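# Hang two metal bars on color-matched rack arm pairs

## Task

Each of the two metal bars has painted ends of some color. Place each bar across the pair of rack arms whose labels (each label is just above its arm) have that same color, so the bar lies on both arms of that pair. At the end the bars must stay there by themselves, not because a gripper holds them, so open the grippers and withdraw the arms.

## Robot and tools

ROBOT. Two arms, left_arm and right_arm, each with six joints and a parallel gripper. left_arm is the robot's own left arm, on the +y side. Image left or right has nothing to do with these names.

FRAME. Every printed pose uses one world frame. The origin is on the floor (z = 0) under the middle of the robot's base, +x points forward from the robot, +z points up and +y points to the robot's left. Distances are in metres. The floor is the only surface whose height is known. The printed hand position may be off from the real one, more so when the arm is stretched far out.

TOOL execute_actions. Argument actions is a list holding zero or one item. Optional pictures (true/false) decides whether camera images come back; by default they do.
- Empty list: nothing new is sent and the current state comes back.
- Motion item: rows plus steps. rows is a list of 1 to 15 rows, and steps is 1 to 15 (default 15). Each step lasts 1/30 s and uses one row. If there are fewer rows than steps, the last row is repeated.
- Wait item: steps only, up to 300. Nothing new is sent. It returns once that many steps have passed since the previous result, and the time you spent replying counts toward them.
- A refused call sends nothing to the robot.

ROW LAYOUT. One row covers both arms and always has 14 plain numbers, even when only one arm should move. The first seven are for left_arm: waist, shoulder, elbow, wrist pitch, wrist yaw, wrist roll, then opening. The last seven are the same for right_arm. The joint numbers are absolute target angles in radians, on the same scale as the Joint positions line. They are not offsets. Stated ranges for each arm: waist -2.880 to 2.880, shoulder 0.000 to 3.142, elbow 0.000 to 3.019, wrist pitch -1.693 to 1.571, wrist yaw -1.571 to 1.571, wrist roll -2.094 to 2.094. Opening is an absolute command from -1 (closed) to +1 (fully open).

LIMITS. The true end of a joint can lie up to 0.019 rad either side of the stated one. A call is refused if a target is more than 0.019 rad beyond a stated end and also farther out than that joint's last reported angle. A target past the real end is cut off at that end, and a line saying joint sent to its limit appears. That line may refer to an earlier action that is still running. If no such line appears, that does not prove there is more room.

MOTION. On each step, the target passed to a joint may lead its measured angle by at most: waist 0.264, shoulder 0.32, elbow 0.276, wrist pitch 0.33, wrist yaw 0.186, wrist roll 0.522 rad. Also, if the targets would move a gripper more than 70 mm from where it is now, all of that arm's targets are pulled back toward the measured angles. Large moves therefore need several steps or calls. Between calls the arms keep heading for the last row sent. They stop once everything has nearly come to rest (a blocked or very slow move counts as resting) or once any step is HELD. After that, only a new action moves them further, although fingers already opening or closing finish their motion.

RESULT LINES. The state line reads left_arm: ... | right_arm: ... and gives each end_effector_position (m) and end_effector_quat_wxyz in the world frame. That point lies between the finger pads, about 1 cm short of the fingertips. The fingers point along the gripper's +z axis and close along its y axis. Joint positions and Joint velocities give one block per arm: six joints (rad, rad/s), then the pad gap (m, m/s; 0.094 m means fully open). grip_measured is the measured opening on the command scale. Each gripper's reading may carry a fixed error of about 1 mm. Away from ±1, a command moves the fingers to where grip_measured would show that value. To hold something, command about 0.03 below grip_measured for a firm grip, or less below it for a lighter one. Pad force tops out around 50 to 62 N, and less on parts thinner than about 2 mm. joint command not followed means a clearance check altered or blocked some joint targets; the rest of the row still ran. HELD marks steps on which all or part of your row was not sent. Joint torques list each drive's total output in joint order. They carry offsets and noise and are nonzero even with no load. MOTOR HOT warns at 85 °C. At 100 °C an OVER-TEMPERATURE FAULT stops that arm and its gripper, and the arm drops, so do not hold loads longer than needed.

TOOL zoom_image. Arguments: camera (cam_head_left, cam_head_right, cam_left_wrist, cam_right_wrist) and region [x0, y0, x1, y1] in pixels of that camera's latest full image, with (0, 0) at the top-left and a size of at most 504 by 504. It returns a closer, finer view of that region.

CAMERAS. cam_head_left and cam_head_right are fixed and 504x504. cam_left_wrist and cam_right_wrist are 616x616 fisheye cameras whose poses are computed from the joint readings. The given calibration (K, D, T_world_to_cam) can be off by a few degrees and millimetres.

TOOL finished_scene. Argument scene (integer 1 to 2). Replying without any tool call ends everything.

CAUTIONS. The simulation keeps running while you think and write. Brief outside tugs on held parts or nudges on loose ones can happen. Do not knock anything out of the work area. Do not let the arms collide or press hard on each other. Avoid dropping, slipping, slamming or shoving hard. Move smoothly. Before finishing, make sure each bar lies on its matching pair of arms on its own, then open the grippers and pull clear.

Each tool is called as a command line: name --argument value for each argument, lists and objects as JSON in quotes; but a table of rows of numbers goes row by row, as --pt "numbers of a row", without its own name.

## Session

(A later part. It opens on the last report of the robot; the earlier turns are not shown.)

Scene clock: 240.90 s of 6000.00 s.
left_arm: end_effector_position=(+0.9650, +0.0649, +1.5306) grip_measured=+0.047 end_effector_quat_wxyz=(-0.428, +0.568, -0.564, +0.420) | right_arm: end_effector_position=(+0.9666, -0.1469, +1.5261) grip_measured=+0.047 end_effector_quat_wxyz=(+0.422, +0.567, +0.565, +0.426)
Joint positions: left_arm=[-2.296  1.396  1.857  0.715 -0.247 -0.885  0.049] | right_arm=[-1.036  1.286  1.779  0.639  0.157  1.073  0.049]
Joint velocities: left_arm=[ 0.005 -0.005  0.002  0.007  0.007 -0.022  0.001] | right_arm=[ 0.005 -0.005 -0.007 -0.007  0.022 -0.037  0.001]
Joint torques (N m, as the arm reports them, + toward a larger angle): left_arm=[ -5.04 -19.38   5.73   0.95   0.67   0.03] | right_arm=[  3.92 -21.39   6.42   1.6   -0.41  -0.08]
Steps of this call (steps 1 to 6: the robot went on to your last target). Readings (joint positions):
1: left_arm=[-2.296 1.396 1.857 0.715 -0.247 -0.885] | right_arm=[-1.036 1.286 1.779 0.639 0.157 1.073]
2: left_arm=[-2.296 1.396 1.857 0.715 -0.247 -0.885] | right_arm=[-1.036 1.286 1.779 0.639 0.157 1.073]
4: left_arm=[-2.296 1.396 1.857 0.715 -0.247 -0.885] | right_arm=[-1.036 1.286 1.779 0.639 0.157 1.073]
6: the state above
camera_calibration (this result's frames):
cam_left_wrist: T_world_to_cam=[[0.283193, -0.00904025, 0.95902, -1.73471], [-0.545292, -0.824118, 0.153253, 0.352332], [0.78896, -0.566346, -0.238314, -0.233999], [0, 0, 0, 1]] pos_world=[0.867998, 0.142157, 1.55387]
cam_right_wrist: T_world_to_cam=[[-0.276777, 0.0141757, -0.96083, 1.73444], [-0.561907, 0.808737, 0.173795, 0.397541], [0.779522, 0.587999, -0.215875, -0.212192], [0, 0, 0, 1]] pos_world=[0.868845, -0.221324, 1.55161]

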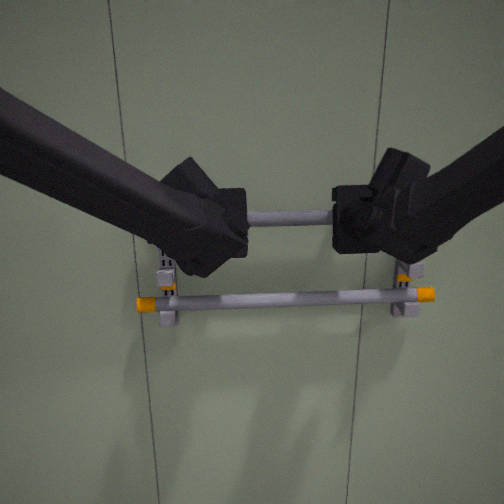

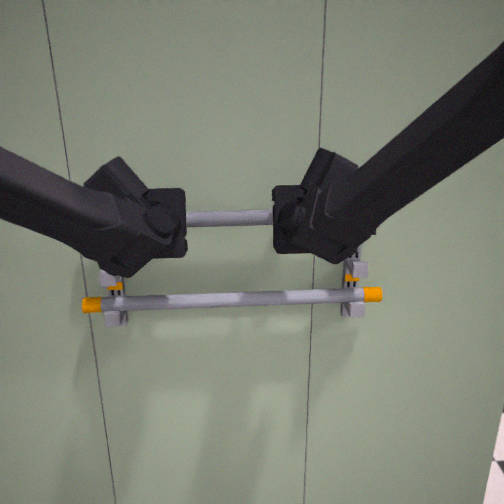

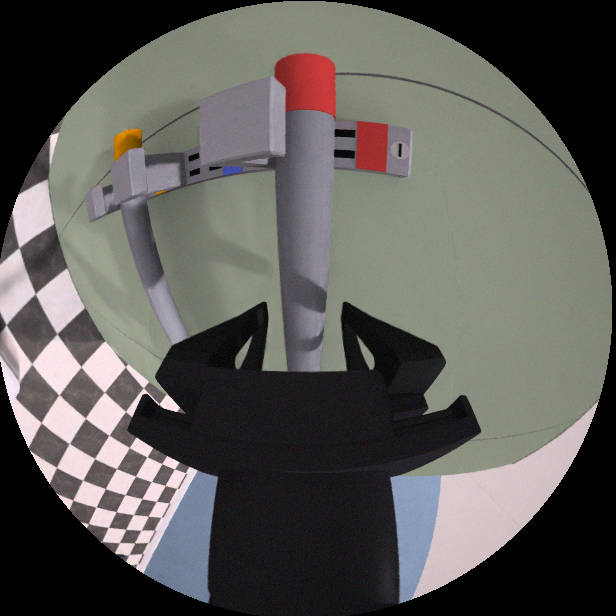

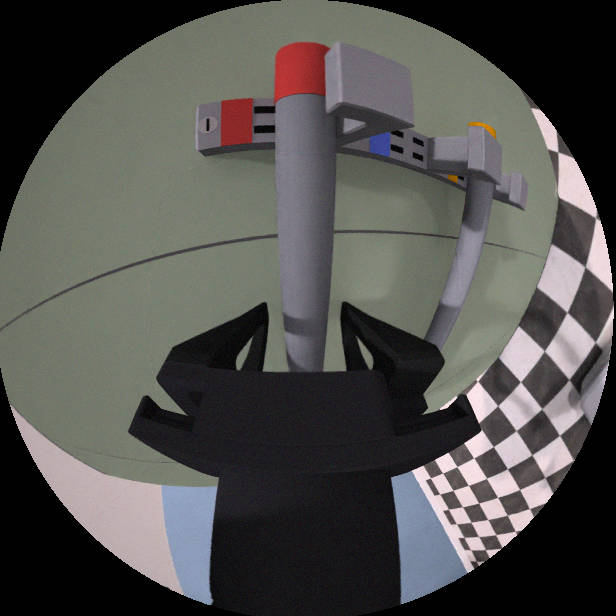

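execute_actions --actions '[{"rows":[[-2.300,1.394,1.870,0.725,-0.244,-0.881,0.05,-1.030,1.270,1.795,0.651,0.156,1.069,0.05],[-2.308,1.382,1.858,0.736,-0.244,-0.877,0.05,-1.019,1.262,1.786,0.658,0.156,1.065,0.05],[-2.313,1.373,1.845,0.746,-0.245,-0.873,0.05,-1.012,1.254,1.773,0.666,0.157,1.061,0.05],[-2.315,1.365,1.829,0.756,-0.245,-0.871,0.05,-1.010,1.246,1.758,0.674,0.158,1.060,0.05],[-2.318,1.357,1.812,0.766,-0.246,-0.869,0.05,-1.008,1.237,1.741,0.683,0.158,1.058,0.05],[-2.320,1.349,1.794,0.777,-0.246,-0.866,0.05,-1.007,1.229,1.724,0.692,0.159,1.056,0.05],[-2.322,1.342,1.776,0.788,-0.247,-0.864,0.05,-1.005,1.221,1.706,0.702,0.160,1.055,0.05],[-2.325,1.334,1.758,0.799,-0.247,-0.862,0.05,-1.003,1.213,1.689,0.711,0.160,1.053,0.05],[-2.327,1.327,1.740,0.811,-0.248,-0.859,0.05,-1.001,1.205,1.671,0.721,0.161,1.051,0.05],[-2.329,1.320,1.723,0.822,-0.248,-0.857,0.05,-0.999,1.197,1.654,0.731,0.162,1.050,0.05],[-2.332,1.313,1.706,0.833,-0.248,-0.855,0.05,-0.998,1.189,1.637,0.740,0.162,1.048,0.05],[-2.334,1.306,1.689,0.843,-0.249,-0.852,0.05,-0.996,1.182,1.621,0.749,0.163,1.047,0.05],[-2.336,1.299,1.673,0.853,-0.249,-0.850,0.05,-0.994,1.174,1.605,0.757,0.164,1.045,0.05],[-2.338,1.292,1.657,0.863,-0.250,-0.848,0.05,-0.992,1.167,1.590,0.765,0.164,1.043,0.05],[-2.340,1.285,1.642,0.872,-0.250,-0.846,0.05,-0.991,1.160,1.575,0.773,0.165,1.042,0.05]],"steps":15}]'

Scene clock: 246.93 s of 6000.00 s.
left_arm: end_effector_position=(+0.9238, +0.0620, +1.5412) grip_measured=+0.047 end_effector_quat_wxyz=(-0.426, +0.566, -0.564, +0.424) | right_arm: end_effector_position=(+0.9268, -0.1451, +1.5377) grip_measured=+0.047 end_effector_quat_wxyz=(+0.420, +0.568, +0.563, +0.429)
Joint positions: left_arm=[-2.321  1.319  1.671  0.829 -0.247 -0.864  0.049] | right_arm=[-1.014  1.202  1.601  0.736  0.163  1.06   0.049]
Joint velocities: left_arm=[-0.073 -0.21  -0.452  0.291 -0.037  0.037  0.001] | right_arm=[ 0.044 -0.249 -0.413  0.256  0.066 -0.051  0.   ]
Joint torques (N m, as the arm reports them, + toward a larger angle): left_arm=[ -6.16 -20.31   3.48   1.58   0.39   0.15] | right_arm=[  5.62 -21.84   4.31   2.    -0.24  -0.2 ]
Steps of this call (steps 1 to 15: the robot went on to your last target; steps 16 to 90: nothing new was sent; then 2.53 s passed at rest; steps 91 to 105: all 15 steps of this action). Readings (joint positions):
91: left_arm=[-2.296 1.396 1.857 0.715 -0.247 -0.885] | right_arm=[-1.036 1.286 1.779 0.639 0.157 1.073]
92: left_arm=[-2.296 1.396 1.857 0.715 -0.247 -0.885] | right_arm=[-1.036 1.286 1.779 0.639 0.157 1.073]
94: left_arm=[-2.296 1.394 1.852 0.721 -0.247 -0.884] | right_arm=[-1.035 1.284 1.775 0.644 0.157 1.072]
98: left_arm=[-2.302 1.370 1.792 0.755 -0.247 -0.878] | right_arm=[-1.028 1.259 1.719 0.674 0.158 1.069]
105: the state above
camera_calibration (this result's frames):
cam_left_wrist: T_world_to_cam=[[0.278093, -0.00567702, 0.960537, -1.73111], [-0.551917, -0.819377, 0.154947, 0.329025], [0.786163, -0.573227, -0.230996, -0.208863], [0, 0, 0, 1]] pos_world=[0.827206, 0.140042, 1.56357]
cam_right_wrist: T_world_to_cam=[[-0.275081, 0.0211242, -0.961189, 1.73454], [-0.563436, 0.80654, 0.178974, 0.364926], [0.779018, 0.590801, -0.209962, -0.187969], [0, 0, 0, 1]] pos_world=[0.829183, -0.219916, 1.56244]

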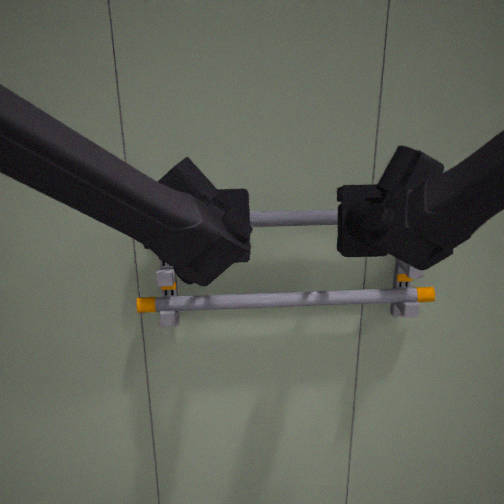

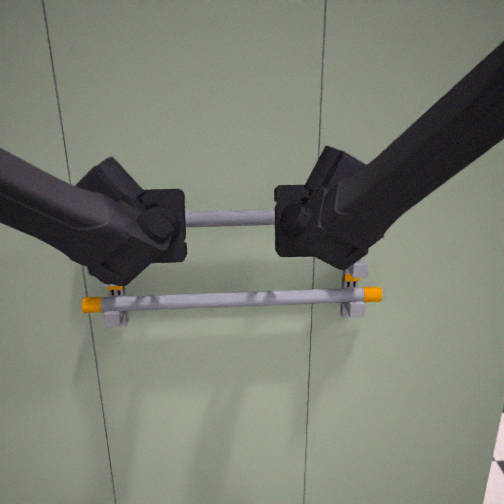

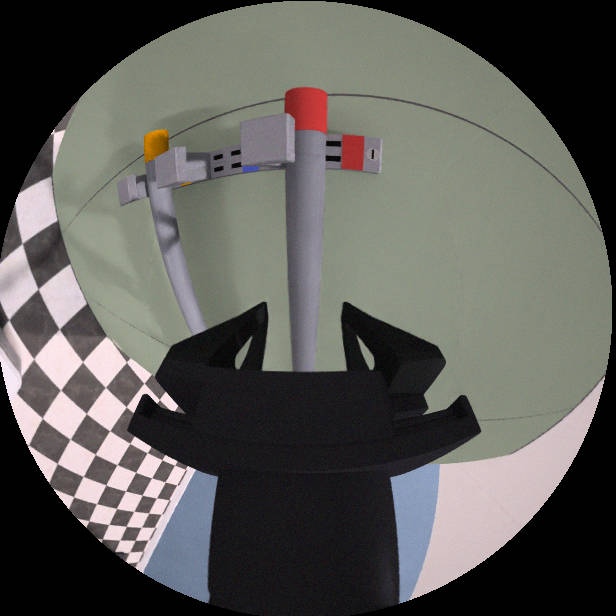

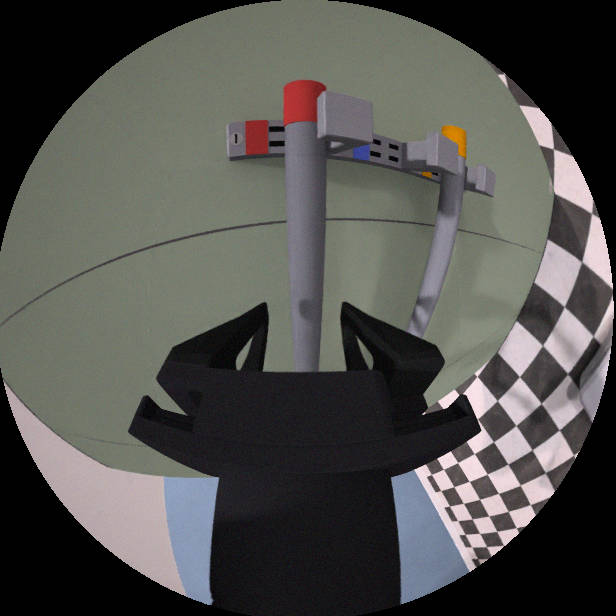

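execute_actions --actions '[{"rows":[[-2.340,1.278,1.625,0.882,-0.25,-0.846,0.05,-0.991,1.153,1.558,0.783,0.165,1.042,0.05],[-2.340,1.268,1.600,0.897,-0.25,-0.846,0.05,-0.991,1.143,1.533,0.798,0.165,1.042,0.05],[-2.340,1.255,1.568,0.916,-0.25,-0.846,0.05,-0.991,1.130,1.501,0.817,0.165,1.042,0.05],[-2.340,1.240,1.532,0.937,-0.25,-0.846,0.05,-0.991,1.115,1.465,0.838,0.165,1.042,0.05],[-2.340,1.224,1.494,0.959,-0.25,-0.846,0.05,-0.991,1.099,1.427,0.860,0.165,1.042,0.05],[-2.340,1.208,1.456,0.981,-0.25,-0.846,0.05,-0.991,1.083,1.389,0.882,0.165,1.042,0.05],[-2.340,1.192,1.418,1.003,-0.25,-0.846,0.05,-0.991,1.067,1.351,0.904,0.165,1.042,0.05],[-2.340,1.176,1.380,1.025,-0.25,-0.846,0.05,-0.991,1.051,1.313,0.926,0.165,1.042,0.05],[-2.340,1.160,1.342,1.047,-0.25,-0.846,0.05,-0.991,1.035,1.275,0.948,0.165,1.042,0.05],[-2.340,1.144,1.304,1.069,-0.25,-0.846,0.05,-0.991,1.019,1.237,0.970,0.165,1.042,0.05],[-2.340,1.128,1.266,1.091,-0.25,-0.846,0.05,-0.991,1.003,1.199,0.992,0.165,1.042,0.05],[-2.340,1.113,1.230,1.112,-0.25,-0.846,0.05,-0.991,0.988,1.163,1.013,0.165,1.042,0.05],[-2.340,1.100,1.198,1.130,-0.25,-0.846,0.05,-0.991,0.975,1.131,1.031,0.165,1.042,0.05],[-2.340,1.090,1.173,1.144,-0.25,-0.846,0.05,-0.991,0.965,1.106,1.045,0.165,1.042,0.05],[-2.340,1.083,1.156,1.154,-0.25,-0.846,0.05,-0.991,0.958,1.089,1.055,0.165,1.042,0.05]],"steps":15}]' --pictures false

execute_actions --actions '[{"steps":12}]'

Scene clock: 251.33 s of 6000.00 s.
left_arm: end_effector_position=(+0.7997, +0.0867, +1.5603) grip_measured=+0.047 end_effector_quat_wxyz=(-0.426, +0.564, -0.567, +0.423) | right_arm: end_effector_position=(+0.7969, -0.1583, +1.5560) grip_measured=+0.047 end_effector_quat_wxyz=(+0.419, +0.567, +0.566, +0.428)
Joint positions: left_arm=[-2.326  1.118  1.194  1.102 -0.247 -0.855  0.049] | right_arm=[-1.01   1.     1.125  1.006  0.164  1.053  0.049]
Joint velocities: left_arm=[-0.005 -0.357 -0.774  0.466 -0.007 -0.066  0.001] | right_arm=[-0.005 -0.366 -0.759  0.452 -0.007  0.051 -0.001]
Joint torques (N m, as the arm reports them, + toward a larger angle): left_arm=[ -4.76 -16.22   2.77   1.55   0.44   0.13] | right_arm=[  4.6  -17.18   3.54   1.99  -0.3   -0.21]
Steps of this call (steps 1 to 30: the robot went on to your last target; steps 31 to 90: nothing new was sent; then 0.90 s passed at rest; steps 91 to 105: all 15 steps of this action). Readings (joint positions):
91: left_arm=[-2.326 1.303 1.642 0.851 -0.247 -0.856] | right_arm=[-1.010 1.184 1.574 0.756 0.163 1.053]
92: left_arm=[-2.326 1.301 1.634 0.857 -0.247 -0.856] | right_arm=[-1.010 1.181 1.566 0.762 0.163 1.053]
94: left_arm=[-2.326 1.285 1.594 0.881 -0.247 -0.855] | right_arm=[-1.010 1.165 1.525 0.786 0.163 1.053]
98: left_arm=[-2.326 1.226 1.449 0.958 -0.247 -0.855] | right_arm=[-1.010 1.108 1.379 0.863 0.163 1.053]
105: the state above

Scene clock: 251.73 s of 6000.00 s.
left_arm: end_effector_position=(+0.7890, +0.0926, +1.5658) grip_measured=+0.047 end_effector_quat_wxyz=(-0.429, +0.564, -0.563, +0.424) | right_arm: end_effector_position=(+0.7868, -0.1633, +1.5638) grip_measured=+0.047 end_effector_quat_wxyz=(+0.424, +0.567, +0.561, +0.429)
Joint positions: left_arm=[-2.326  1.096  1.152  1.132 -0.247 -0.855  0.049] | right_arm=[-1.01   0.976  1.085  1.036  0.164  1.053  0.049]
Joint velocities: left_arm=[-0.005 -0.005  0.007 -0.017 -0.007  0.022  0.001] | right_arm=[-0.005 -0.015 -0.007 -0.022  0.037  0.022  0.001]
Joint torques (N m, as the arm reports them, + toward a larger angle): left_arm=[ -4.32 -15.9    2.34   1.64   0.45   0.12] | right_arm=[  4.27 -16.77   3.01   2.04  -0.31  -0.23]
Steps of this call (steps 1 to 12: the robot went on to your last target). Readings (joint positions):
1: left_arm=[-2.326 1.108 1.171 1.114 -0.247 -0.855] | right_arm=[-1.010 0.989 1.104 1.018 0.164 1.053]
2: left_arm=[-2.326 1.101 1.158 1.122 -0.247 -0.855] | right_arm=[-1.010 0.982 1.091 1.026 0.164 1.053]
4: left_arm=[-2.326 1.097 1.152 1.129 -0.247 -0.855] | right_arm=[-1.010 0.977 1.085 1.033 0.164 1.053]
8: left_arm=[-2.326 1.096 1.152 1.132 -0.247 -0.855] | right_arm=[-1.010 0.976 1.085 1.036 0.164 1.053]
12: the state above
camera_calibration (this result's frames):
cam_left_wrist: T_world_to_cam=[[0.273719, -0.00925063, 0.961765, -1.71526], [-0.55171, -0.820596, 0.149124, 0.284991], [0.787841, -0.571434, -0.229716, -0.0831706], [0, 0, 0, 1]] pos_world=[0.692256, 0.170469, 1.58807]
cam_right_wrist: T_world_to_cam=[[-0.266947, 0.0200837, -0.963502, 1.71853], [-0.561557, 0.809267, 0.172453, 0.305128], [0.783194, 0.587097, -0.204753, -0.0747164], [0, 0, 0, 1]] pos_world=[0.68862, -0.237579, 1.58788]

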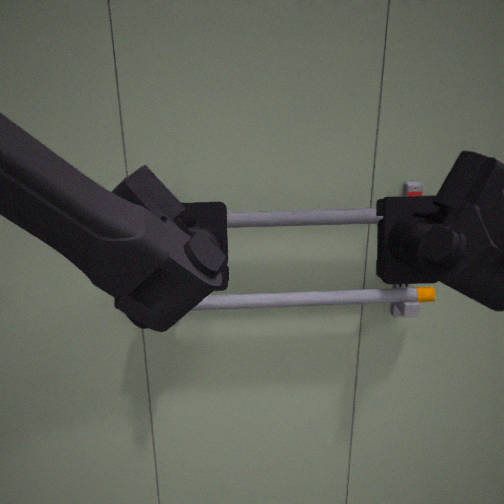

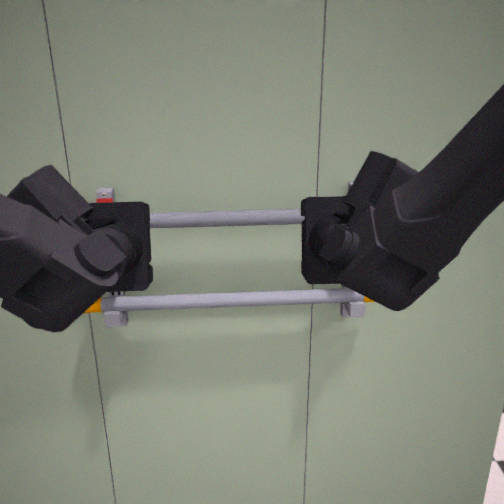

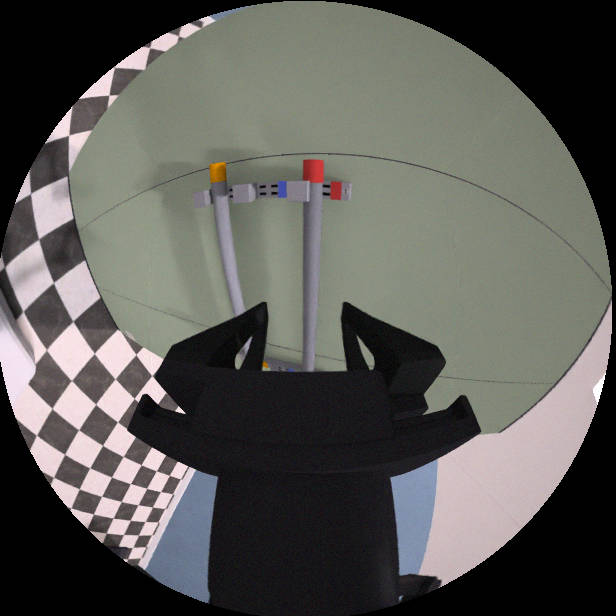

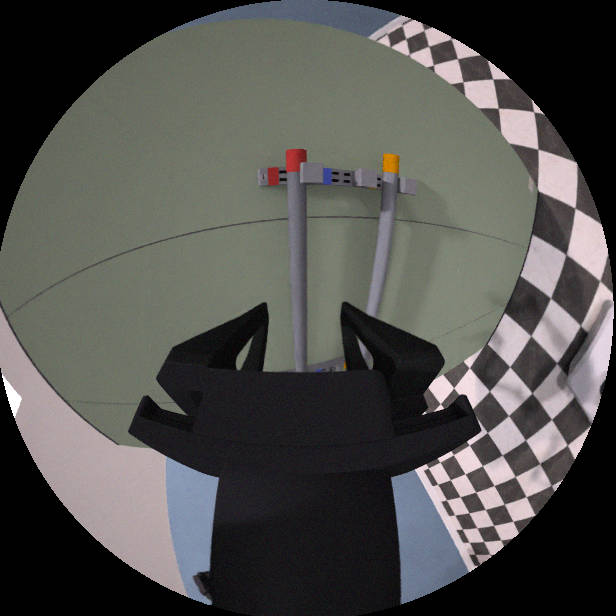

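Both bars are seated and the grippers are about 17 cm back from them.

finished_scene --scene 2

The scene is finished: the task was done.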